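## Task

Get the yellow sponge into the bin marked R2 so that no part of it sticks out past the bin's rim. The robot must not tip over or finish leaning. The sponge must stay there without the robot holding or propping it.

## Robot and tools

ROBOT. A Hello Robot Stretch 4 with one arm. It has an omni-wheel base, a lift that rides up a mast, an arm that telescopes straight forward, a wrist with yaw, pitch and roll joints, and a two-finger gripper. It stands about 1.6 m tall, and its base rim lies within 0.23 m of the base origin. Loose objects may occasionally get nudged by something other than the robot.

FRAMES. Base frame: origin on the floor below the base centre, x ahead, y to the left, z up. hand_pose is reported in this frame and marks a point between the open fingertips. With all wrist joints at 0 its axes line up with the base frame. The printed value may be slightly off. The odometry frame is wherever the base frame was when the scene began.

execute_actions. Arguments: "actions", a list holding either one action or nothing, and "cameras", a list drawn from head_camera, head_left_camera, head_right_camera, wrist_camera or all (omitted, null or ["all"] gives every camera; [] gives none; an unknown name rejects the call). An empty list only reports state and images. One action may contain:
- "base": exactly one relative move from where the base last reported itself: {"translate_m": d}, metres, forward positive, -2 to 2; {"strafe_m": d}, metres sideways, left positive, -2 to 2; {"rotate_rad": d}, radians, counter-clockwise seen from above positive, -3.2 to 3.2. These are offsets, not places.
- "joints": absolute targets keyed by name: lift_m 0 to 1.2; arm_m 0 to 0.55 (extension); wrist_yaw_rad -1.134 to 4.276 (0 ahead, positive left, 3.14 folded back, above 3.4 the arm may block it); wrist_pitch_rad -1.117 to 4.259 (0 level, 1.57 pointing down); wrist_roll_rad -1.117 to 4.259 (0 keeps fingers level, positive turns clockwise viewed from behind); gripper_m -0.038 to 0.141, the fingertip gap in metres, negative values squeezing the fingers together. Done tolerances: ±0.004 for lift, arm and gripper, ±0.02 for yaw and roll, ±0.05 for pitch.
- "pace": "slow", "default", "fast" or "max". Base top speed is 0.1, 0.3, 0.4 or 0.6 m/s and turning 1, 2, 3 or 4 rad/s respectively; with the lift above 0.2 these are reduced, down to 0.3 m/s and 1 rad/s at lift 1.2.
- "contact_limits": {"arm_m": v}, v from 0 (gentlest) to 0.75 (firmest), 0.5 if omitted, setting how hard the arm may push before halting.
- {"end_of_arm": "enable_torque"} on its own, which re-powers a wrist or gripper motor that shut itself off.
All motions in an action start at once and may finish at different times. Anything you leave out may keep pushing toward an earlier target without that showing in the statuses. A joint target out of range is clipped and reported; any other bad key or value rejects the call with no motion. If a result reports a stop, the remaining execute_actions, wait and finished_scene calls in that same reply are skipped. The robot keeps its last command while you are composing a reply, and the scene keeps running.

wait: "seconds" 0 to 10; commands nothing and returns the same report as an empty action.

zoom_image: "camera" plus "region" [x0, y0, x1, y1] in pixels of that camera's latest full image, origin top-left, at most 504 by 504.

finished_scene: "scene" (integer) closes the current scene permanently and says whether the goal was met; the next scene's task arrives in that result. Only call it once the object rests in the bin by itself. Replying with no tool call ends everything.

CAMERAS. head_camera (420x560, pinhole) sits atop the mast facing forward and downward; turn the base to aim it. head_left_camera and head_right_camera (420x672 fisheyes) flank it, tilted more steeply down, and show the base and arm. wrist_camera (616x392, pinhole) looks along the fingers, whose tips appear near the bottom of its picture.

RESULT LINES. base_status and joint_status: "done"; "off_target" (stopped short, may still be pushing); "contact_stop_at_<key>" (hit something, that part goes slack, a loaded lift may sag, slack wheels may roll); "limit_stop_at_<name>"; "time_out"; "torque_fault" (wrist or gripper motor limp until enable_torque). "limit_stop_at_tilt" means a lean over 6 degrees; lift, arm and wheels go slack and ignore commands until the lean eases. "limit_stop_at_own_body" means a joint nearly hit the robot; moving it away works. Tilting the gripper up (pitch below -0.2) combined with roll below -0.4 or above 4 can trigger this. To unfold at the start, send lift_m 0.4 with wrist_yaw_rad 0. on_its_own lists what this call did not command; "held at" is the held target. joint_positions gives readings. lidar_m: 12 distances in metres, 30-degree sectors starting straight ahead and going counter-clockwise (4th left, 7th behind, 10th right); "-" means nothing seen or closer than 0.25 m; it sees from about 0.15 m up, can miss glass, thin legs and much behind. wrist_depth_mm: a 7x7 grid, top-left first, 100 to 2000 mm, "-" for unknown; the robot's body appears. base_odometry counts wheel rotation, so slip looks like motion; heading -3.142 to 3.142, left positive. If turned_by_wheels and turned_by_imu differ by more than about 0.1 rad, something slipped or was hit. base_tilt in degrees, forward and right positive, with a fixed bias up to about 1.5. motor_effort: percent of maximum, positive toward larger joint values, bracket is peak of last action; wheel_0..2 positive turns the base right.

GRIPPING. Command a gap smaller than the object; tighter squeezes harder and pulls it inward. Neither the reading nor "done" proves a grasp; a firm grip shows as a clear gripper effort change. A load in a level gripper shifts wrist_pitch effort. Fingertips pressed onto a surface may jam; lift up.

AVOID. Dropping, slamming or shoving objects hard. Driving or turning with over 1 kg held and arm_m above 0.2, especially fast. Steady pushing or pulling with a high gripper or high contact limit, which can tip the robot. Pressing the gripper into things, which causes torque faults. Shorter robot motion is better.

Each tool is called after "Call:" by a JSON object that holds its "op" and its "data".

## Session

Call:
{"op": "execute_actions", "data": {"actions": []}}

Scene clock: 0.00 s.
base_odometry: x=+0.000 y=+0.000 heading=+0.000 (m, m, rad; odometry frame)
turned_by_wheels: +0.000 (rad since the last result)
turned_by_imu: +0.000 (rad since the last result)
base_tilt: forward=-0.2 right=-0.2 (deg)
lidar_m: 0.84 0.72 0.72 0.90 0.92 0.94 1.16 2.18 1.40 0.86 0.76 0.77
base_status: not commanded
joint_positions: lift_m=+0.237 arm_m=+0.000 wrist_yaw_rad=+3.148 wrist_pitch_rad=-0.013 wrist_roll_rad=-0.005 gripper_m=+0.057
joint_status: not commanded
motor_effort: lift_m=+18 arm_m=+0 wrist_yaw_rad=-1 wrist_pitch_rad=-6 wrist_roll_rad=-1 gripper_m=-3 wheel_0=+0 wheel_1=+0 wheel_2=+0 (%)
hand_pose: x=-0.1184 y=+0.0855 z=+0.4190 quat_wxyz=(-0.003, +0.006, -0.002, +1.000) (m; base frame)
wrist_depth_mm: - 133 1708 1430 1138 946 820 / - 116 144 1464 1138 960 809 / - 123 163 1464 1138 946 809 / 135 135 1756 1464 1160 931 820 / 1921 - 1756 1430 1118 946 820 / 1281 1366 198 1366 200 931 820 / 904 917 1025 108 1008 891 798
pictures: head_camera, head_left_camera, head_right_camera, wrist_camera
Images, in order (width x height): head_camera 420x560, head_left_camera 420x672, head_right_camera 420x672, wrist_camera 616x392.

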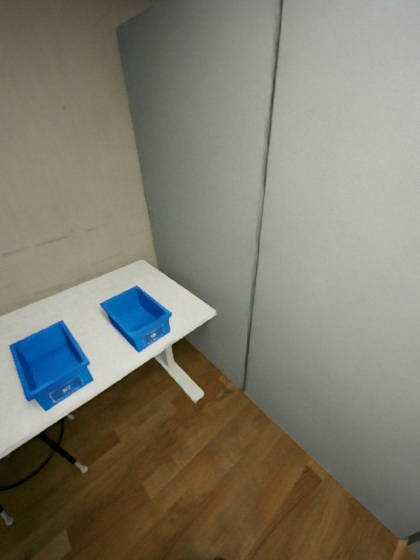

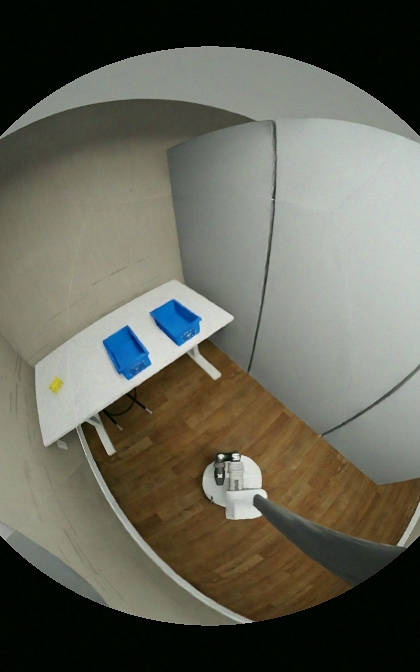

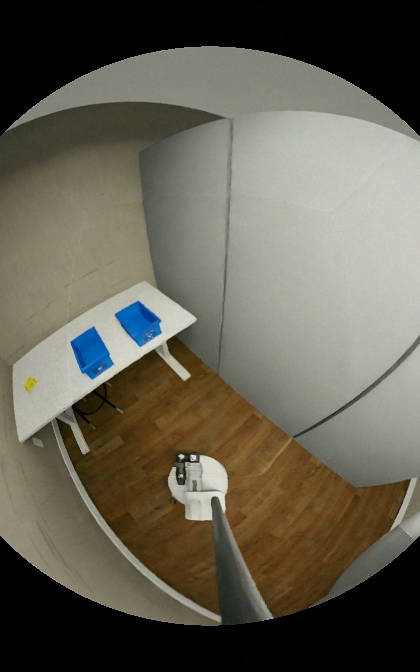

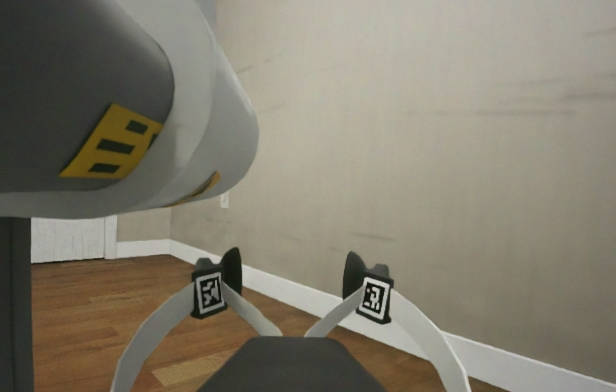

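Call:
{"op": "zoom_image", "data": {"camera": "head_camera", "region": [0, 260, 220, 430]}}

Region (0, 260, 220, 430) of head_camera's 420x560 image, scaled by 2.291, with more detail than that image has; it fills the top 389 rows of this view, and the rest is white.

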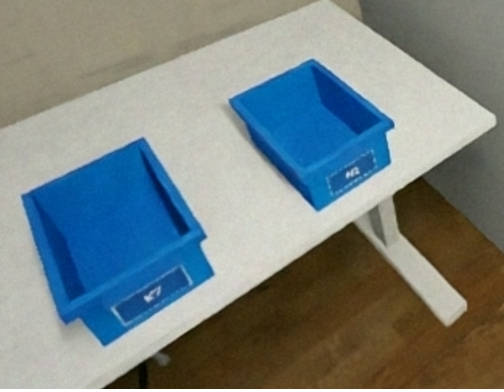

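Call:
{"op": "execute_actions", "data": {"actions": [{"base":{"rotate_rad":0.8},"joints":{"lift_m":0.85,"wrist_yaw_rad":0,"wrist_pitch_rad":0.8,"gripper_m":0.13},"pace":"fast"}]}}

Scene clock: 11.30 s.
base_odometry: x=+0.000 y=+0.000 heading=+0.801 (m, m, rad; odometry frame)
turned_by_wheels: +0.801 (rad since the last result)
turned_by_imu: +0.790 (rad since the last result)
base_tilt: forward=-0.2 right=-0.1 (deg)
lidar_m: 0.72 0.79 0.94 0.93 1.01 1.48 2.19 1.02 0.80 0.77 0.84 0.74
base_status: done
joint_positions: lift_m=+0.850 arm_m=+0.000 wrist_yaw_rad=+0.000 wrist_pitch_rad=+0.802 wrist_roll_rad=-0.005 gripper_m=+0.130
joint_status: all done
motor_effort: lift_m=+21(22) arm_m=+0(0) wrist_yaw_rad=-2(6) wrist_pitch_rad=-5(2) wrist_roll_rad=-1(1) gripper_m=-1(1) wheel_0=+1(5) wheel_1=+3(7) wheel_2=+2(8) (%)
hand_pose: x=+0.3713 y=-0.0873 z=+0.8207 quat_wxyz=(+0.921, -0.002, +0.390, +0.001) (m; base frame)
wrist_depth_mm: 621 621 564 530 683 521 492 / 1025 820 574 569 569 559 559 / 1255 1499 1499 1576 1576 1366 1078 / 1255 1336 1336 1430 1397 1366 1098 / 1160 1182 1182 1205 1255 1255 1060 / 1060 1025 1025 1098 224 1098 1042 / 946 960 991 108 1025 1025 991
pictures: head_camera, head_left_camera, head_right_camera, wrist_camera
Images, in order (width x height): head_camera 420x560, head_left_camera 420x672, head_right_camera 420x672, wrist_camera 616x392.

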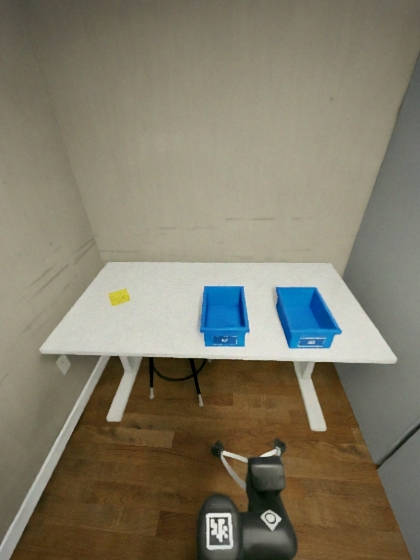

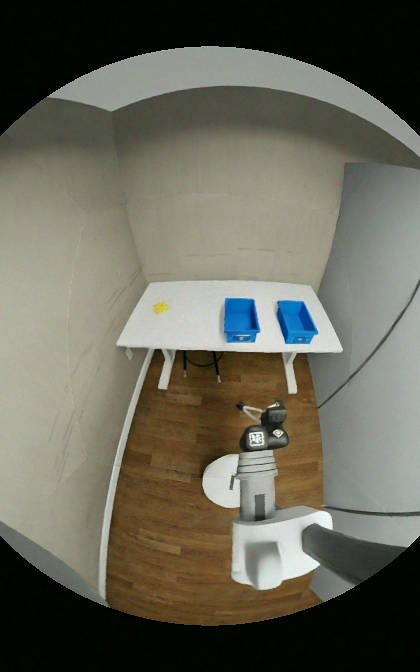

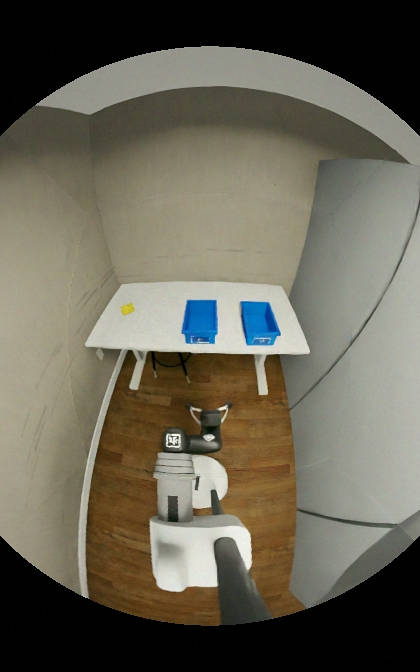

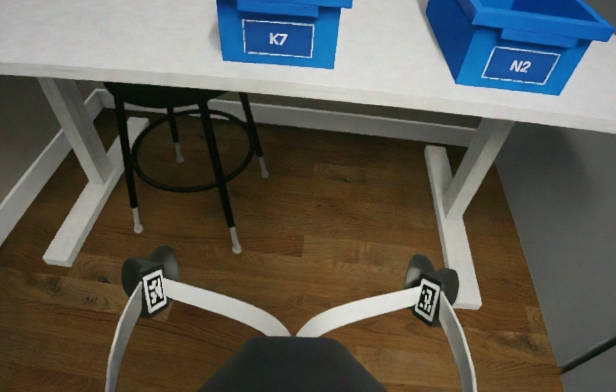

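Call:
{"op": "execute_actions", "data": {"actions": [{"base":{"strafe_m":0.58},"joints":{"lift_m":1.0,"arm_m":0.3,"wrist_pitch_rad":1.0,"gripper_m":0.14},"pace":"fast"}]}}

Call:
{"op": "execute_actions", "data": {"actions": [{"base":{"translate_m":0.25},"pace":"fast"}]}}

Scene clock: 27.20 s.
base_odometry: x=-0.416 y=+0.404 heading=+0.800 (m, m, rad; odometry frame)
turned_by_wheels: +0.000 (rad since the last result)
turned_by_imu: -0.003 (rad since the last result)
base_tilt: forward=-0.2 right=-0.2 (deg)
lidar_m: 0.78 0.47 0.37 0.35 0.39 0.56 2.14 1.81 1.38 1.35 1.04 0.80
base_status: done
joint_positions: lift_m=+1.000 arm_m=+0.298 wrist_yaw_rad=+0.000 wrist_pitch_rad=+1.001 wrist_roll_rad=-0.005 gripper_m=+0.140
joint_status: all done
motor_effort: lift_m=+21(23) arm_m=+9(10) wrist_yaw_rad=-1(2) wrist_pitch_rad=-3(5) wrist_roll_rad=-1(1) gripper_m=-1(1) wheel_0=+0(9) wheel_1=-2(11) wheel_2=+1(2) (%)
hand_pose: x=+0.6249 y=-0.0874 z=+0.9351 quat_wxyz=(+0.877, -0.002, +0.480, +0.001) (m; base frame)
wrist_depth_mm: 539 691 654 640 691 707 732 / 554 615 597 609 615 634 627 / 559 535 539 544 554 569 580 / 574 504 504 508 512 521 525 / 585 759 1229 1229 1255 1281 1255 / 615 750 1098 1138 1138 1182 1182 / 627 946 1078 108 1098 1118 1098
pictures: head_camera, head_left_camera, head_right_camera, wrist_camera
Images, in order (width x height): head_camera 420x560, head_left_camera 420x672, head_right_camera 420x672, wrist_camera 616x392.

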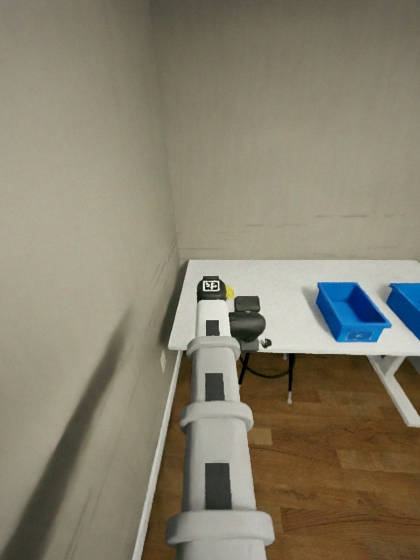

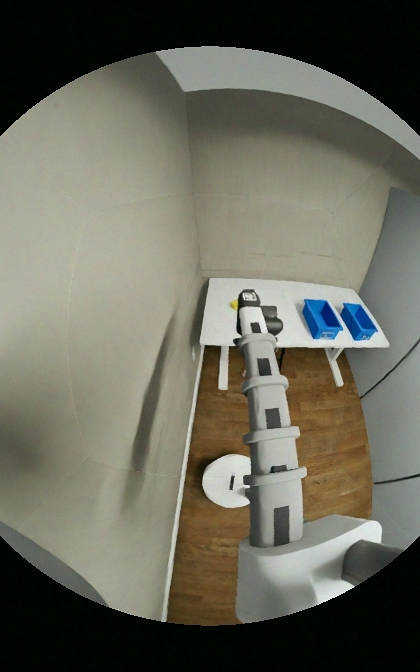

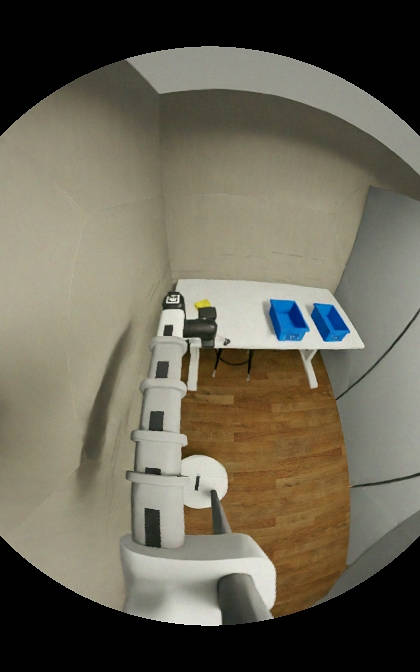

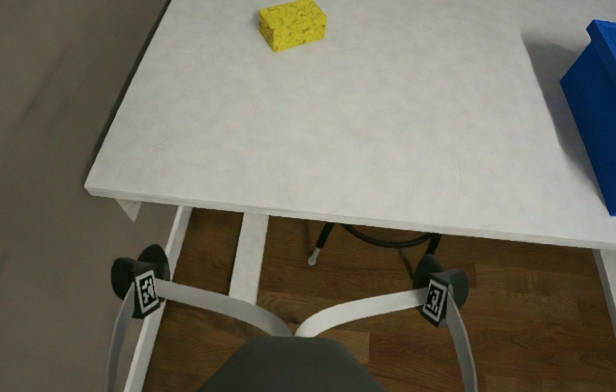

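Scene clock: 29.30 s.
base_odometry: x=-0.242 y=+0.583 heading=+0.801 (m, m, rad; odometry frame)
turned_by_wheels: +0.000 (rad since the last result)
turned_by_imu: -0.001 (rad since the last result)
base_tilt: forward=-0.2 right=-0.2 (deg)
lidar_m: 0.53 0.46 0.35 0.33 0.37 0.54 2.37 1.80 1.39 1.37 0.71 0.54
base_status: done
joint_positions: lift_m=+1.000 arm_m=+0.298 wrist_yaw_rad=+0.000 wrist_pitch_rad=+1.001 wrist_roll_rad=-0.005 gripper_m=+0.140
joint_status: not commanded
motor_effort: lift_m=+21(21) arm_m=+9(9) wrist_yaw_rad=-2(1) wrist_pitch_rad=-3(3) wrist_roll_rad=+0(1) gripper_m=+0(1) wheel_0=+1(6) wheel_1=+0(6) wheel_2=+2(11) (%)
hand_pose: x=+0.6250 y=-0.0874 z=+0.9351 quat_wxyz=(+0.877, -0.002, +0.480, +0.001) (m; base frame)
wrist_depth_mm: 508 676 661 683 691 707 732 / 525 621 597 609 615 640 647 / 525 544 535 517 559 569 580 / 544 488 492 504 512 521 525 / 512 445 455 462 469 477 480 / 418 404 413 430 421 433 442 / 382 387 397 108 407 407 413
pictures: head_camera, head_left_camera, head_right_camera, wrist_camera
Images, in order (width x height): head_camera 420x560, head_left_camera 420x672, head_right_camera 420x672, wrist_camera 616x392.

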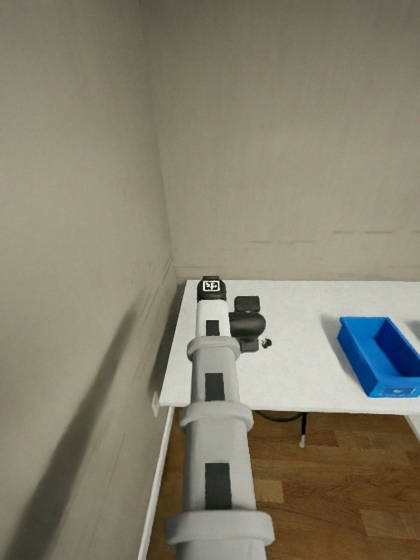

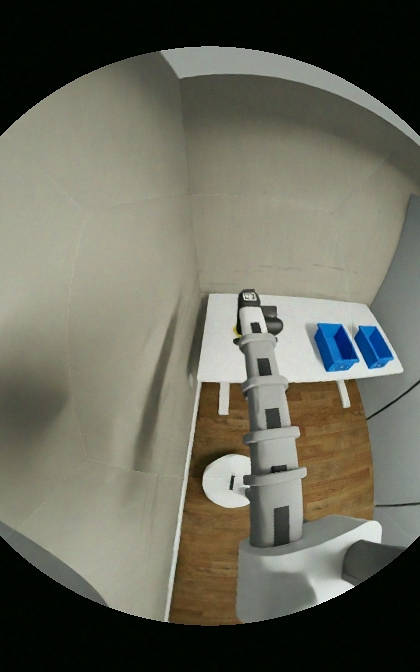

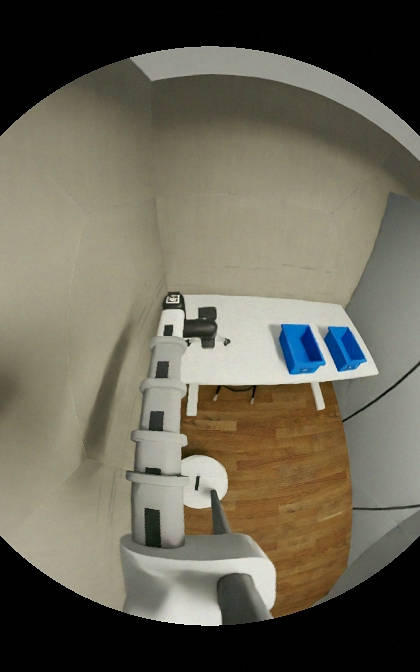

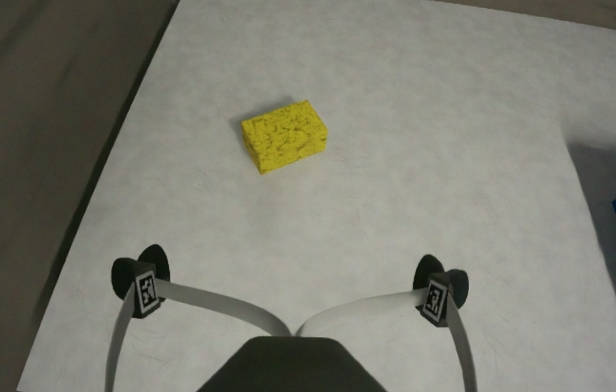

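Call:
{"op": "execute_actions", "data": {"actions": [{"base":{"translate_m":0.2},"joints":{"lift_m":1.0,"arm_m":0.53,"wrist_pitch_rad":1.57,"wrist_roll_rad":1.22},"pace":"fast"}]}}

Scene clock: 49.20 s.
base_odometry: x=-0.103 y=+0.727 heading=+0.801 (m, m, rad; odometry frame)
turned_by_wheels: +0.000 (rad since the last result)
turned_by_imu: -0.001 (rad since the last result)
base_tilt: forward=-0.2 right=-0.1 (deg)
lidar_m: 0.31 0.36 0.32 0.32 0.34 0.53 2.46 1.84 1.43 1.07 0.44 0.33
base_status: done
joint_positions: lift_m=+1.000 arm_m=+0.528 wrist_yaw_rad=+0.000 wrist_pitch_rad=+1.570 wrist_roll_rad=+1.220 gripper_m=+0.140
joint_status: all done
motor_effort: lift_m=+21(22) arm_m=+9(15) wrist_yaw_rad=-1(0) wrist_pitch_rad=+1(3) wrist_roll_rad=+0(5) gripper_m=+1(2) wheel_0=+0(5) wheel_1=+1(6) wheel_2=+0(12) (%)
hand_pose: x=+0.6996 y=-0.0874 z=+0.8895 quat_wxyz=(+0.580, +0.405, +0.579, -0.405) (m; base frame)
wrist_depth_mm: 373 377 382 389 394 402 404 / 375 382 387 389 397 404 404 / 377 382 387 394 399 404 407 / 379 384 389 397 399 410 413 / 384 384 394 353 404 410 415 / 387 387 394 353 404 413 415 / 387 389 394 108 407 415 421
pictures: head_camera, head_left_camera, head_right_camera, wrist_camera
Images, in order (width x height): head_camera 420x560, head_left_camera 420x672, head_right_camera 420x672, wrist_camera 616x392.

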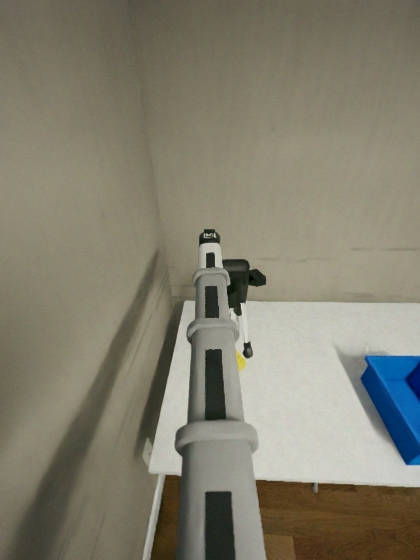

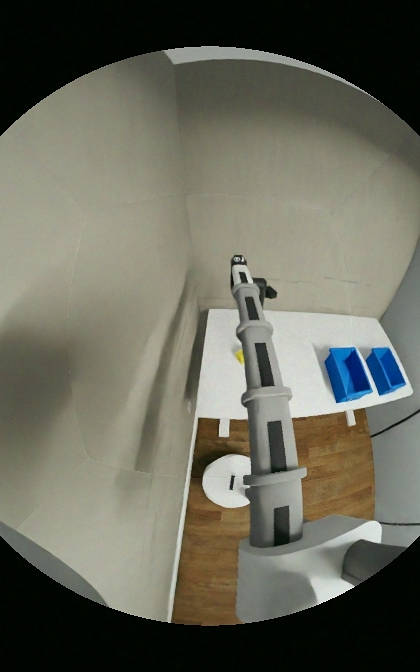

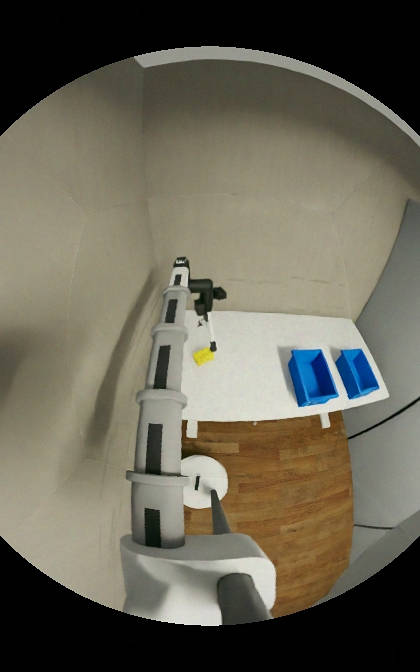

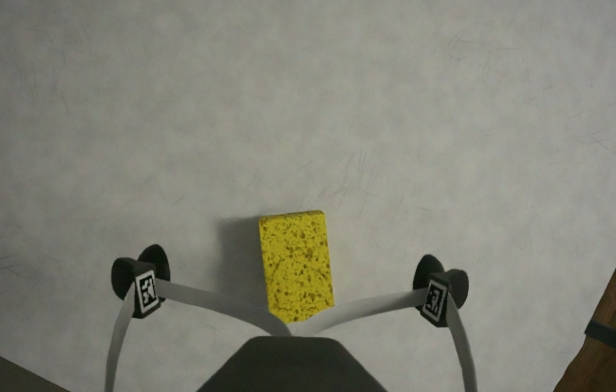

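Call:
{"op": "execute_actions", "data": {"actions": [{"base":{"strafe_m":0.025},"joints":{"lift_m":0.86,"gripper_m":0.12}}], "cameras": ["wrist_camera","head_right_camera"]}}

Scene clock: 60.87 s.
base_odometry: x=-0.121 y=+0.744 heading=+0.801 (m, m, rad; odometry frame)
turned_by_wheels: +0.000 (rad since the last result)
turned_by_imu: -0.001 (rad since the last result)
base_tilt: forward=-0.2 right=-0.2 (deg)
lidar_m: 0.32 0.36 0.30 0.29 0.32 0.51 1.82 1.86 1.46 1.07 0.44 0.33
base_status: done
joint_positions: lift_m=+0.860 arm_m=+0.528 wrist_yaw_rad=+0.000 wrist_pitch_rad=+1.570 wrist_roll_rad=+1.220 gripper_m=+0.120
joint_status: all done
motor_effort: lift_m=+15(19) arm_m=+9(9) wrist_yaw_rad=-2(2) wrist_pitch_rad=+1(1) wrist_roll_rad=+0(1) gripper_m=+0(1) wheel_0=+2(6) wheel_1=-2(7) wheel_2=+0(1) (%)
hand_pose: x=+0.6996 y=-0.0874 z=+0.7500 quat_wxyz=(+0.580, +0.405, +0.579, -0.405) (m; base frame)
wrist_depth_mm: 239 243 246 250 253 257 259 / 241 245 248 251 255 259 262 / 242 246 249 253 256 259 264 / 244 247 250 252 258 262 265 / 245 247 253 211 258 263 266 / 248 249 253 211 213 265 268 / 248 251 254 108 263 266 270
pictures: head_right_camera, wrist_camera
Images, in order (width x height): head_right_camera 420x672, wrist_camera 616x392.

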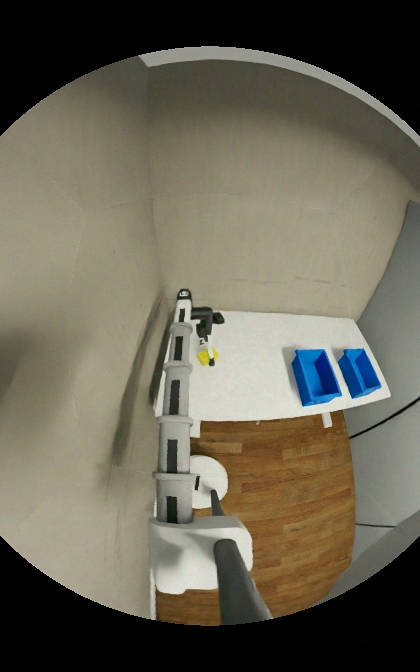

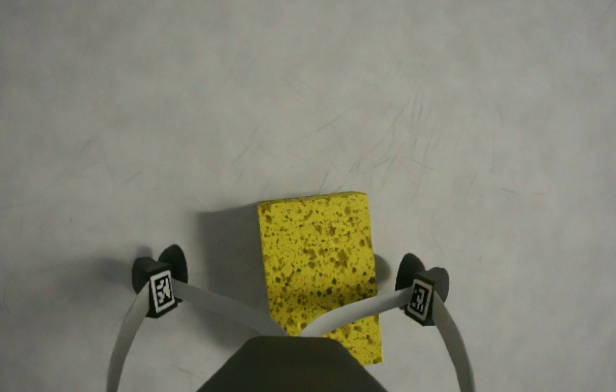

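Call:
{"op": "execute_actions", "data": {"actions": [{"joints":{"lift_m":0.84,"arm_m":0.512,"gripper_m":0.10}}], "cameras": ["wrist_camera","head_right_camera"]}}

Scene clock: 65.73 s.
base_odometry: x=-0.121 y=+0.744 heading=+0.801 (m, m, rad; odometry frame)
turned_by_wheels: +0.000 (rad since the last result)
turned_by_imu: -0.001 (rad since the last result)
base_tilt: forward=-0.2 right=-0.2 (deg)
lidar_m: 0.32 0.38 0.29 0.28 0.32 0.50 1.81 1.88 1.45 1.04 0.44 0.33
base_status: not commanded
joint_positions: lift_m=+0.841 arm_m=+0.514 wrist_yaw_rad=+0.000 wrist_pitch_rad=+1.567 wrist_roll_rad=+1.220 gripper_m=+0.100
joint_status: all done
motor_effort: lift_m=+4(14) arm_m=-10(10) wrist_yaw_rad=-1(1) wrist_pitch_rad=+8(8) wrist_roll_rad=+1(1) gripper_m=-7(8) wheel_0=+2(1) wheel_1=-2(2) wheel_2=+0(0) (%)
hand_pose: x=+0.6856 y=-0.0874 z=+0.7309 quat_wxyz=(+0.581, +0.406, +0.579, -0.404) (m; base frame)
wrist_depth_mm: 232 235 237 240 242 244 247 / 233 236 237 240 242 247 248 / 234 236 239 242 245 247 249 / 236 237 240 200 245 248 251 / 236 238 240 199 245 249 252 / 237 238 240 200 201 251 253 / 239 240 243 108 249 252 255
pictures: head_right_camera, wrist_camera
Images, in order (width x height): head_right_camera 420x672, wrist_camera 616x392.

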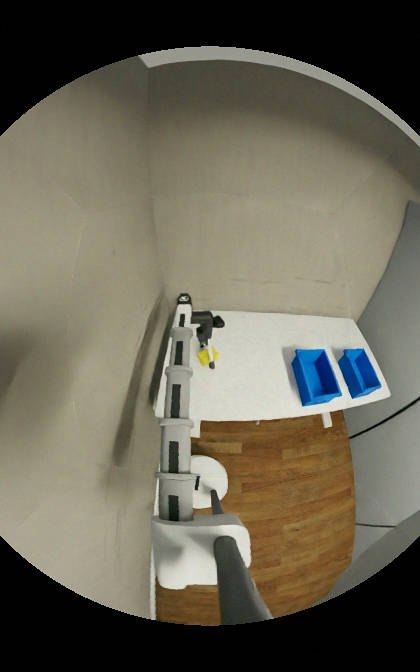

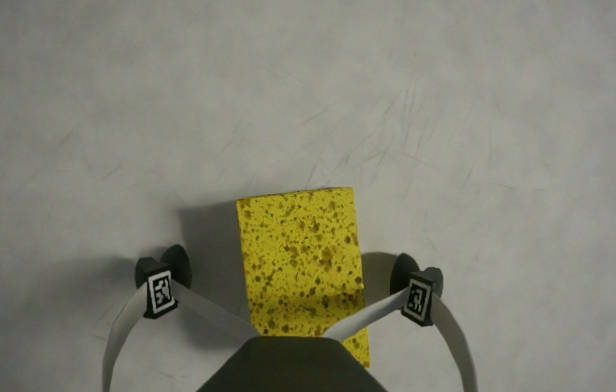

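Tips touch the table. Raise slightly and close.

Call:
{"op": "execute_actions", "data": {"actions": [{"joints":{"lift_m":0.862}}], "cameras": []}}

Call:
{"op": "execute_actions", "data": {"actions": [{"joints":{"gripper_m":0.02}}], "cameras": ["wrist_camera"]}}

Scene clock: 73.17 s.
base_odometry: x=-0.121 y=+0.744 heading=+0.801 (m, m, rad; odometry frame)
turned_by_wheels: +0.000 (rad since the last result)
turned_by_imu: -0.001 (rad since the last result)
base_tilt: forward=-0.2 right=-0.2 (deg)
lidar_m: 0.32 0.36 0.30 0.27 0.31 0.49 1.79 1.85 1.44 1.06 0.45 0.34
base_status: not commanded
joint_positions: lift_m=+0.862 arm_m=+0.514 wrist_yaw_rad=+0.000 wrist_pitch_rad=+1.570 wrist_roll_rad=+1.220 gripper_m=+0.100
joint_status: all done
motor_effort: lift_m=+21(22) arm_m=-9(9) wrist_yaw_rad=-2(2) wrist_pitch_rad=+1(17) wrist_roll_rad=+0(1) gripper_m=-3(8) wheel_0=+2(2) wheel_1=-2(2) wheel_2=+0(0) (%)
hand_pose: x=+0.6849 y=-0.0874 z=+0.7515 quat_wxyz=(+0.580, +0.405, +0.579, -0.405) (m; base frame)
wrist_depth_mm: 241 245 248 252 254 259 262 / 242 246 250 253 256 259 263 / 244 248 251 255 257 262 265 / 245 249 251 211 260 264 266 / 247 250 252 212 259 265 267 / 249 251 211 213 201 267 270 / 249 253 256 108 265 267 272
pictures: none
No camera images: the call's "cameras" was empty. Leave "cameras" out to get every camera's image.

Scene clock: 74.80 s.
base_odometry: x=-0.121 y=+0.744 heading=+0.801 (m, m, rad; odometry frame)
turned_by_wheels: +0.000 (rad since the last result)
turned_by_imu: +0.000 (rad since the last result)
base_tilt: forward=-0.2 right=-0.2 (deg)
lidar_m: 0.32 0.36 0.29 0.28 0.33 0.47 1.80 1.88 1.44 1.06 0.42 0.33
base_status: not commanded
joint_positions: lift_m=+0.862 arm_m=+0.514 wrist_yaw_rad=+0.000 wrist_pitch_rad=+1.570 wrist_roll_rad=+1.220 gripper_m=+0.020
joint_status: all done
motor_effort: lift_m=+21(21) arm_m=-9(9) wrist_yaw_rad=-2(2) wrist_pitch_rad=+1(1) wrist_roll_rad=+0(0) gripper_m=-19(21) wheel_0=+2(2) wheel_1=-2(2) wheel_2=+0(0) (%)
hand_pose: x=+0.6849 y=-0.0874 z=+0.7515 quat_wxyz=(+0.580, +0.405, +0.579, -0.405) (m; base frame)
wrist_depth_mm: 241 245 248 251 255 258 262 / 243 245 251 252 256 260 264 / 244 247 251 255 257 262 264 / 246 248 251 199 259 264 266 / 247 250 202 199 260 265 268 / 249 250 198 200 189 267 270 / 249 253 256 108 264 267 272
pictures: wrist_camera
Images, in order (width x height): wrist_camera 616x392.

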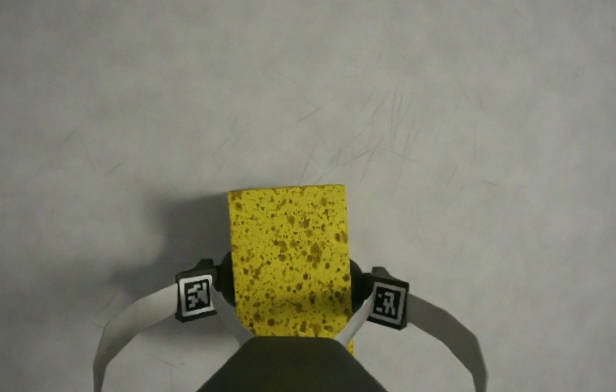

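Call:
{"op": "execute_actions", "data": {"actions": [{"joints":{"lift_m":0.93},"pace":"fast"}], "cameras": []}}

Call:
{"op": "execute_actions", "data": {"actions": [{"base":{"strafe_m":-0.45},"joints":{"arm_m":0.0,"wrist_roll_rad":0},"pace":"fast"}], "cameras": ["wrist_camera"]}}

Call:
{"op": "execute_actions", "data": {"actions": [{"base":{"rotate_rad":-3.1}}]}}

Scene clock: 81.60 s.
base_odometry: x=-0.121 y=+0.744 heading=+0.801 (m, m, rad; odometry frame)
turned_by_wheels: +0.000 (rad since the last result)
turned_by_imu: -0.001 (rad since the last result)
base_tilt: forward=-0.2 right=-0.2 (deg)
lidar_m: 0.31 0.36 0.29 0.28 0.33 0.49 1.83 1.87 1.46 1.08 0.42 0.32
base_status: not commanded
joint_positions: lift_m=+0.930 arm_m=+0.514 wrist_yaw_rad=+0.000 wrist_pitch_rad=+1.570 wrist_roll_rad=+1.220 gripper_m=+0.020
joint_status: all done
motor_effort: lift_m=+21(24) arm_m=-9(9) wrist_yaw_rad=-2(2) wrist_pitch_rad=+1(1) wrist_roll_rad=+0(0) gripper_m=-21(18) wheel_0=+2(2) wheel_1=-2(2) wheel_2=+0(0) (%)
hand_pose: x=+0.6849 y=-0.0874 z=+0.8195 quat_wxyz=(+0.580, +0.405, +0.579, -0.405) (m; base frame)
wrist_depth_mm: 306 310 314 320 322 329 332 / 309 312 315 320 324 329 334 / 309 314 319 324 327 332 336 / 312 314 319 199 329 334 338 / 312 317 202 200 330 334 340 / 315 317 198 200 189 340 343 / 317 320 324 108 336 340 342
pictures: none
No camera images: the call's "cameras" was empty. Leave "cameras" out to get every camera's image.

Scene clock: 84.10 s.
base_odometry: x=+0.202 y=+0.431 heading=+0.801 (m, m, rad; odometry frame)
turned_by_wheels: +0.000 (rad since the last result)
turned_by_imu: +0.001 (rad since the last result)
base_tilt: forward=-0.2 right=-0.2 (deg)
lidar_m: 0.31 0.33 0.49 0.73 0.79 1.20 2.63 1.26 0.98 0.97 0.43 0.31
base_status: done
joint_positions: lift_m=+0.930 arm_m=+0.002 wrist_yaw_rad=+0.000 wrist_pitch_rad=+1.570 wrist_roll_rad=+0.000 gripper_m=+0.020
joint_status: all done
motor_effort: lift_m=+21(21) arm_m=-9(9) wrist_yaw_rad=-1(2) wrist_pitch_rad=+0(1) wrist_roll_rad=-2(6) gripper_m=-21(18) wheel_0=+0(10) wheel_1=+0(11) wheel_2=-1(1) (%)
hand_pose: x=+0.1727 y=-0.0874 z=+0.8195 quat_wxyz=(+0.707, +0.000, +0.707, +0.000) (m; base frame)
wrist_depth_mm: 310 314 315 319 270 225 213 / 1008 991 319 322 324 329 329 / 1025 1042 1060 1060 1078 1078 1060 / 1042 1042 1042 199 1078 1078 1098 / 1025 1042 202 198 1078 1098 1098 / 1060 1042 197 200 189 1118 1118 / 1060 1060 1078 108 1078 1118 1118
pictures: wrist_camera
Images, in order (width x height): wrist_camera 616x392.

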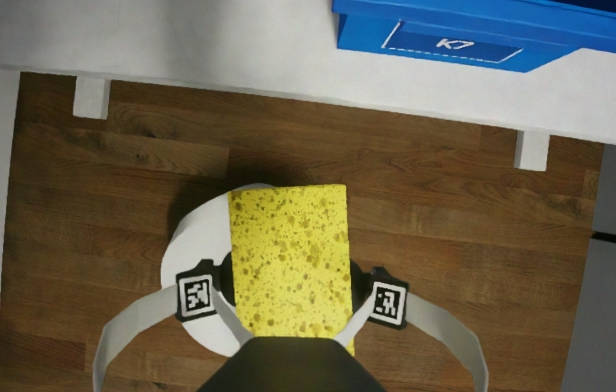

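Scene clock: 87.10 s.
base_odometry: x=+0.202 y=+0.431 heading=-2.299 (m, m, rad; odometry frame)
turned_by_wheels: -3.100 (rad since the last result)
turned_by_imu: -3.063 (rad since the last result)
base_tilt: forward=-0.2 right=-0.1 (deg)
lidar_m: 2.58 1.26 0.98 0.88 0.41 0.32 0.32 0.39 0.51 0.74 0.83 1.24
base_status: done
joint_positions: lift_m=+0.930 arm_m=+0.002 wrist_yaw_rad=+0.000 wrist_pitch_rad=+1.570 wrist_roll_rad=+0.000 gripper_m=+0.020
joint_status: not commanded
motor_effort: lift_m=+20(21) arm_m=-9(9) wrist_yaw_rad=-1(0) wrist_pitch_rad=+0(0) wrist_roll_rad=-1(2) gripper_m=-20(19) wheel_0=+0(6) wheel_1=+2(7) wheel_2=+1(6) (%)
hand_pose: x=+0.1727 y=-0.0874 z=+0.8195 quat_wxyz=(+0.707, +0.000, +0.707, +0.000) (m; base frame)
wrist_depth_mm: 1008 1025 1008 1042 1042 1042 1042 / 1025 1025 1042 1042 1060 1078 1008 / 1025 1042 1042 1060 1042 1078 991 / 1042 1025 1042 199 1078 1078 976 / 1042 1060 202 198 1060 1098 931 / 1060 1060 198 200 188 1098 904 / 1060 1060 1078 108 1098 1042 854
pictures: head_camera, head_left_camera, head_right_camera, wrist_camera
Images, in order (width x height): head_camera 420x560, head_left_camera 420x672, head_right_camera 420x672, wrist_camera 616x392.

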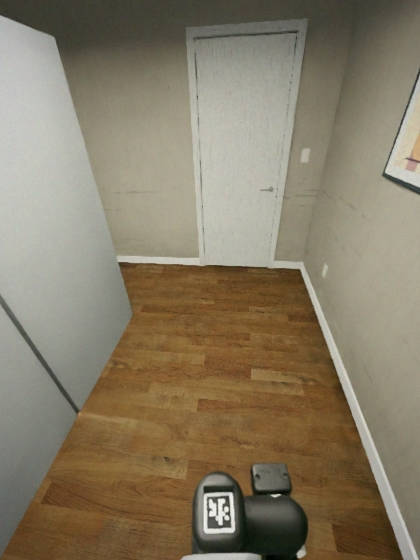

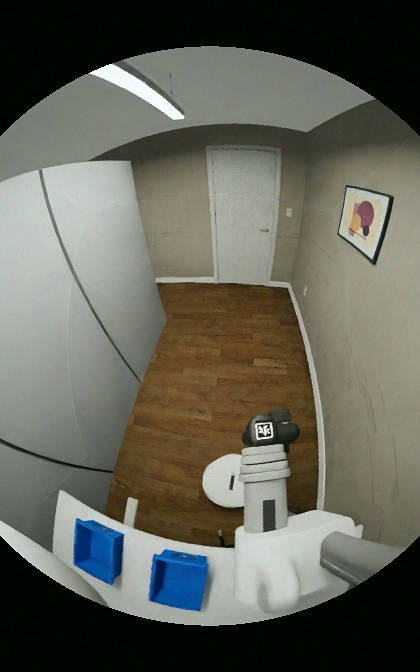

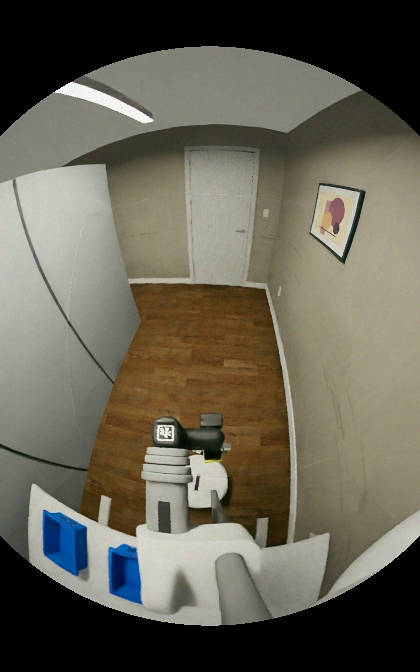

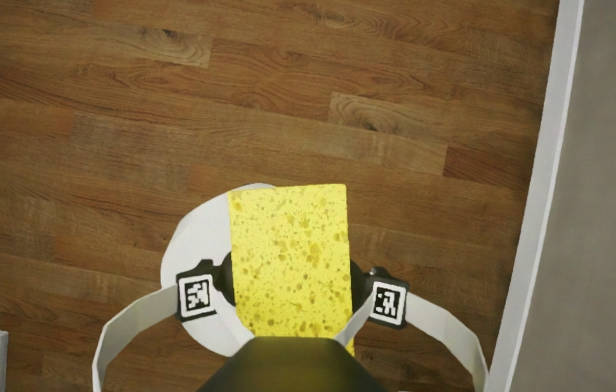

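Call:
{"op": "execute_actions", "data": {"actions": [{"base":{"translate_m":2.0},"pace":"fast"}], "cameras": ["head_left_camera"]}}

Call:
{"op": "execute_actions", "data": {"actions": [{"base":{"rotate_rad":1.5}}]}}

Scene clock: 101.73 s.
base_odometry: x=-1.129 y=-1.062 heading=-2.299 (m, m, rad; odometry frame)
turned_by_wheels: +0.000 (rad since the last result)
turned_by_imu: -0.007 (rad since the last result)
base_tilt: forward=-0.2 right=-0.2 (deg)
lidar_m: 0.63 0.73 1.09 0.78 0.80 1.20 2.72 1.25 0.99 0.99 0.77 0.65
base_status: done
joint_positions: lift_m=+0.930 arm_m=+0.002 wrist_yaw_rad=+0.000 wrist_pitch_rad=+1.570 wrist_roll_rad=+0.000 gripper_m=+0.020
joint_status: not commanded
motor_effort: lift_m=+20(20) arm_m=-9(9) wrist_yaw_rad=-1(1) wrist_pitch_rad=+0(0) wrist_roll_rad=-1(2) gripper_m=-22(20) wheel_0=+1(5) wheel_1=+1(7) wheel_2=+0(10) (%)
hand_pose: x=+0.1727 y=-0.0874 z=+0.8195 quat_wxyz=(+0.707, +0.000, +0.707, +0.000) (m; base frame)
wrist_depth_mm: 1008 1025 1042 1025 960 866 788 / 1025 1025 1042 1060 1060 1078 1078 / 1025 1042 1042 1025 1078 1078 1098 / 1042 1042 1042 198 1078 1078 1078 / 1042 1060 202 200 1078 1098 1098 / 1042 1060 198 200 187 1098 1118 / 1078 1060 1078 108 1098 1118 1118
pictures: head_left_camera
Images, in order (width x height): head_left_camera 420x672.

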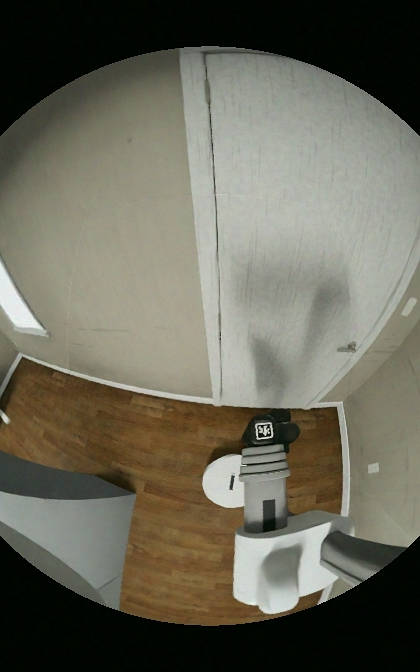

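Scene clock: 103.83 s.
base_odometry: x=-1.129 y=-1.062 heading=-0.799 (m, m, rad; odometry frame)
turned_by_wheels: +1.500 (rad since the last result)
turned_by_imu: +1.482 (rad since the last result)
base_tilt: forward=-0.2 right=-0.2 (deg)
lidar_m: 0.99 0.78 1.08 2.27 1.35 1.03 1.01 0.81 0.64 0.62 0.67 1.02
base_status: done
joint_positions: lift_m=+0.930 arm_m=+0.002 wrist_yaw_rad=+0.000 wrist_pitch_rad=+1.570 wrist_roll_rad=+0.000 gripper_m=+0.020
joint_status: not commanded
motor_effort: lift_m=+20(20) arm_m=-9(9) wrist_yaw_rad=-1(1) wrist_pitch_rad=+0(0) wrist_roll_rad=-1(2) gripper_m=-20(21) wheel_0=+0(6) wheel_1=-1(7) wheel_2=-1(8) (%)
hand_pose: x=+0.1727 y=-0.0874 z=+0.8195 quat_wxyz=(+0.707, +0.000, +0.707, +0.000) (m; base frame)
wrist_depth_mm: 1008 1025 1025 1042 1042 1060 854 / 1025 1025 1025 1042 1060 1060 842 / 1025 1042 1060 1042 1060 1078 842 / 1025 1042 1042 199 1060 1078 809 / 1042 1060 201 200 1060 1078 768 / 1025 1060 198 200 188 1008 750 / 1060 1078 1060 108 1098 904 732
pictures: head_camera, head_left_camera, head_right_camera, wrist_camera
Images, in order (width x height): head_camera 420x560, head_left_camera 420x672, head_right_camera 420x672, wrist_camera 616x392.

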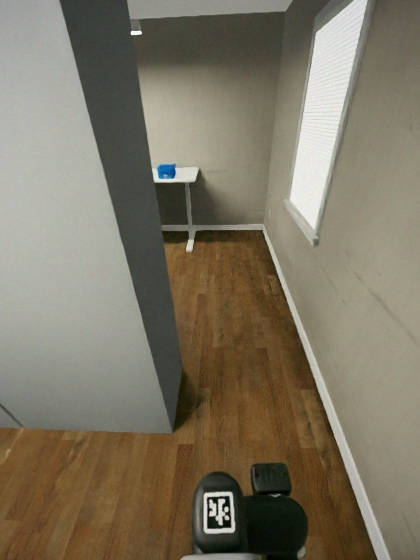

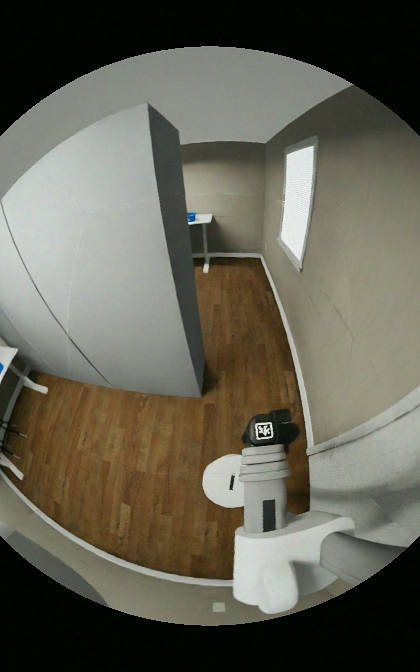

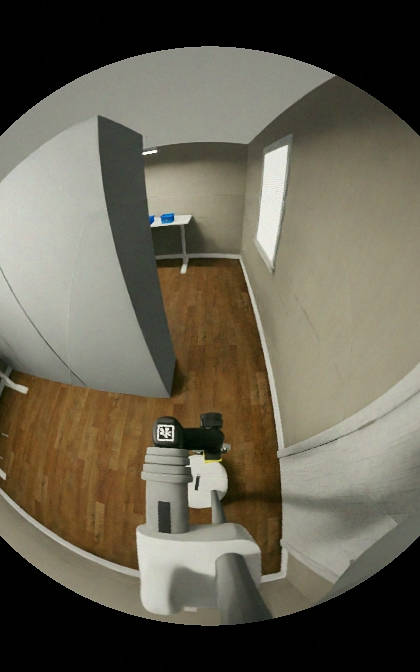

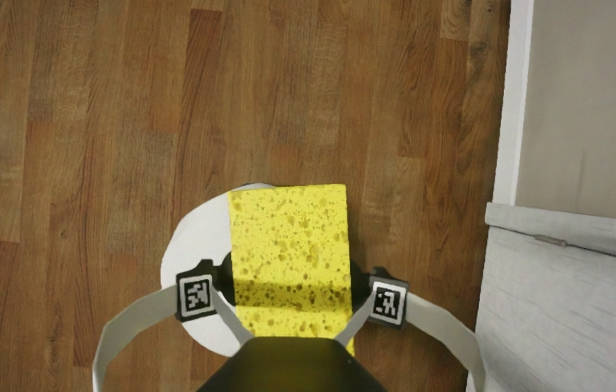

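Call:
{"op": "execute_actions", "data": {"actions": [{"base":{"strafe_m":-0.26},"pace":"fast"}], "cameras": ["head_camera"]}}

Call:
{"op": "execute_actions", "data": {"actions": [{"base":{"translate_m":0.8},"pace":"fast"}], "cameras": ["head_camera","head_left_camera"]}}

Scene clock: 114.40 s.
base_odometry: x=-1.315 y=-1.243 heading=-0.799 (m, m, rad; odometry frame)
turned_by_wheels: +0.000 (rad since the last result)
turned_by_imu: +0.000 (rad since the last result)
base_tilt: forward=-0.2 right=-0.2 (deg)
lidar_m: 1.81 0.90 1.07 2.55 1.35 1.04 1.00 0.52 0.39 0.36 0.39 0.60
base_status: done
joint_positions: lift_m=+0.930 arm_m=+0.002 wrist_yaw_rad=+0.000 wrist_pitch_rad=+1.570 wrist_roll_rad=+0.000 gripper_m=+0.020
joint_status: not commanded
motor_effort: lift_m=+20(20) arm_m=-9(9) wrist_yaw_rad=-1(0) wrist_pitch_rad=+0(1) wrist_roll_rad=-1(2) gripper_m=-20(21) wheel_0=-2(9) wheel_1=-1(11) wheel_2=-1(1) (%)
hand_pose: x=+0.1727 y=-0.0874 z=+0.8195 quat_wxyz=(+0.707, +0.000, +0.707, +0.000) (m; base frame)
wrist_depth_mm: 1008 1025 1025 1042 1060 707 492 / 1025 1025 1042 1042 1060 691 492 / 1025 1025 1042 1060 1078 668 484 / 1025 1042 1042 198 1078 654 473 / 1042 1042 202 198 1008 580 427 / 1025 1060 198 200 188 549 421 / 1060 1060 1060 108 976 496 413
pictures: head_camera
Images, in order (width x height): head_camera 420x560.

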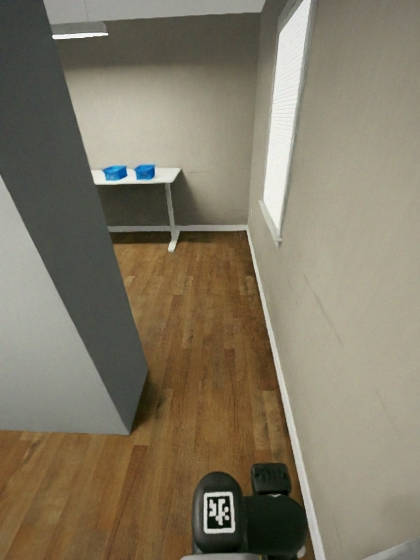

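Scene clock: 118.00 s.
base_odometry: x=-0.757 y=-1.817 heading=-0.799 (m, m, rad; odometry frame)
turned_by_wheels: +0.000 (rad since the last result)
turned_by_imu: -0.003 (rad since the last result)
base_tilt: forward=-0.2 right=-0.2 (deg)
lidar_m: 2.23 2.29 0.52 0.49 2.49 1.88 1.41 0.62 0.45 0.44 0.47 0.69
base_status: done
joint_positions: lift_m=+0.930 arm_m=+0.002 wrist_yaw_rad=+0.000 wrist_pitch_rad=+1.570 wrist_roll_rad=+0.000 gripper_m=+0.020
joint_status: not commanded
motor_effort: lift_m=+20(20) arm_m=-9(9) wrist_yaw_rad=-1(1) wrist_pitch_rad=+0(0) wrist_roll_rad=-1(2) gripper_m=-19(22) wheel_0=+0(7) wheel_1=+0(6) wheel_2=+2(11) (%)
hand_pose: x=+0.1727 y=-0.0874 z=+0.8196 quat_wxyz=(+0.707, +0.000, +0.707, +0.000) (m; base frame)
wrist_depth_mm: 1008 1025 1042 1025 1042 788 559 / 1008 1025 1025 1042 1042 778 554 / 866 1042 1042 1060 1078 750 535 / 878 1042 1060 199 1078 750 521 / 891 1042 202 199 1078 715 512 / 1060 1042 198 200 188 654 508 / 1060 1078 1060 108 1098 603 492
pictures: head_camera, head_left_camera
Images, in order (width x height): head_camera 420x560, head_left_camera 420x672.

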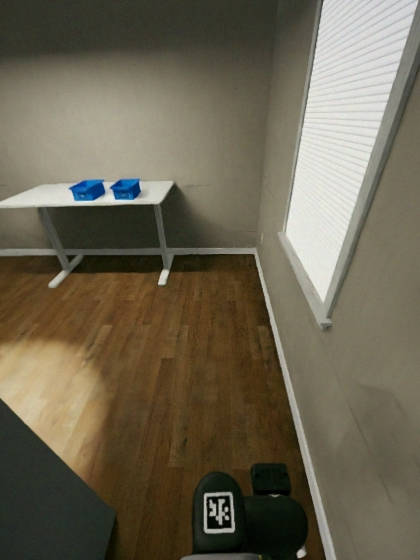

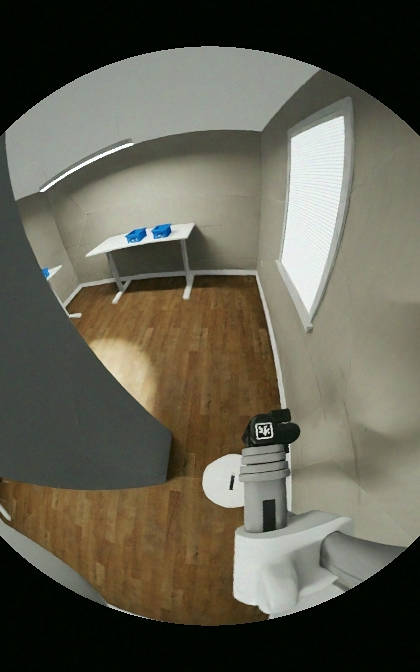

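Call:
{"op": "zoom_image", "data": {"camera": "head_camera", "region": [55, 170, 155, 210]}}

Call:
{"op": "execute_actions", "data": {"actions": [{"base":{"translate_m":1.2},"pace":"fast"}], "cameras": ["head_camera","head_left_camera"]}}

Call:
{"op": "zoom_image", "data": {"camera": "head_camera", "region": [0, 200, 200, 340]}}

Region (55, 170, 155, 210) of head_camera's 420x560 image, scaled by 5.040, with more detail than that image has; it fills the top 202 rows of this view, and the rest is white.

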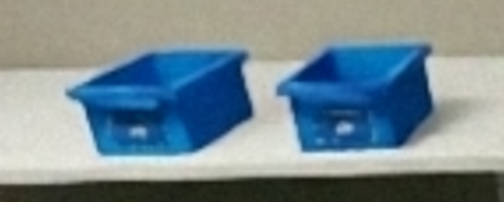

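Scene clock: 131.00 s.
base_odometry: x=+0.080 y=-2.677 heading=-0.799 (m, m, rad; odometry frame)
turned_by_wheels: +0.000 (rad since the last result)
turned_by_imu: -0.004 (rad since the last result)
base_tilt: forward=-0.2 right=-0.2 (deg)
lidar_m: 1.60 1.09 1.47 2.45 1.12 0.92 1.72 0.70 0.49 0.47 0.50 0.71
base_status: done
joint_positions: lift_m=+0.930 arm_m=+0.002 wrist_yaw_rad=+0.000 wrist_pitch_rad=+1.570 wrist_roll_rad=+0.000 gripper_m=+0.020
joint_status: not commanded
motor_effort: lift_m=+20(20) arm_m=-9(9) wrist_yaw_rad=-1(1) wrist_pitch_rad=+0(0) wrist_roll_rad=-1(2) gripper_m=-23(20) wheel_0=+0(7) wheel_1=+0(6) wheel_2=+2(11) (%)
hand_pose: x=+0.1727 y=-0.0874 z=+0.8196 quat_wxyz=(+0.707, +0.000, +0.707, +0.000) (m; base frame)
wrist_depth_mm: 1008 1025 1042 1042 1042 931 647 / 1025 1025 1025 1042 1060 904 627 / 1025 1025 1042 1060 1060 878 615 / 1042 1060 1042 199 1078 866 609 / 1042 1060 201 199 1060 842 591 / 1060 1042 198 200 188 768 585 / 1060 1078 1060 108 1078 691 574
pictures: head_camera, head_left_camera
Images, in order (width x height): head_camera 420x560, head_left_camera 420x672.

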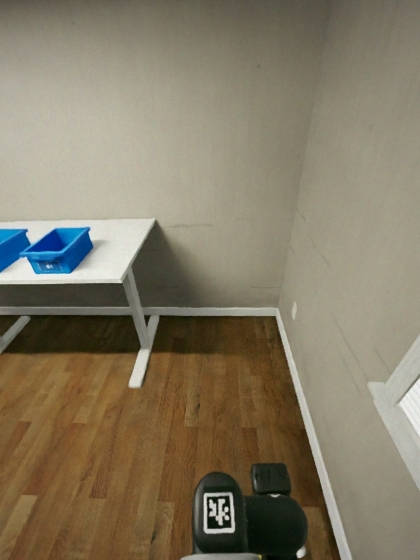

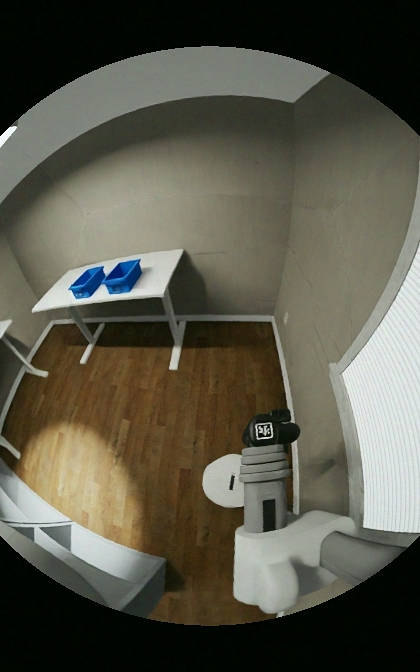

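Region (0, 200, 200, 340) of head_camera's 420x560 image, scaled by 2.520, with more detail than that image has; it fills the top 353 rows of this view, and the rest is white.

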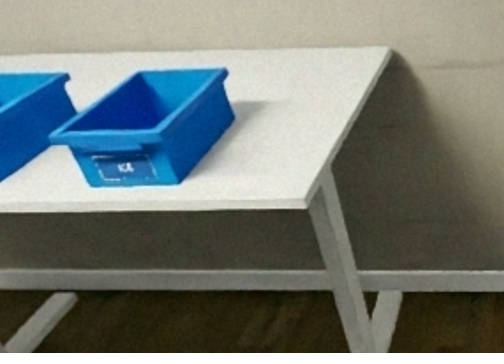

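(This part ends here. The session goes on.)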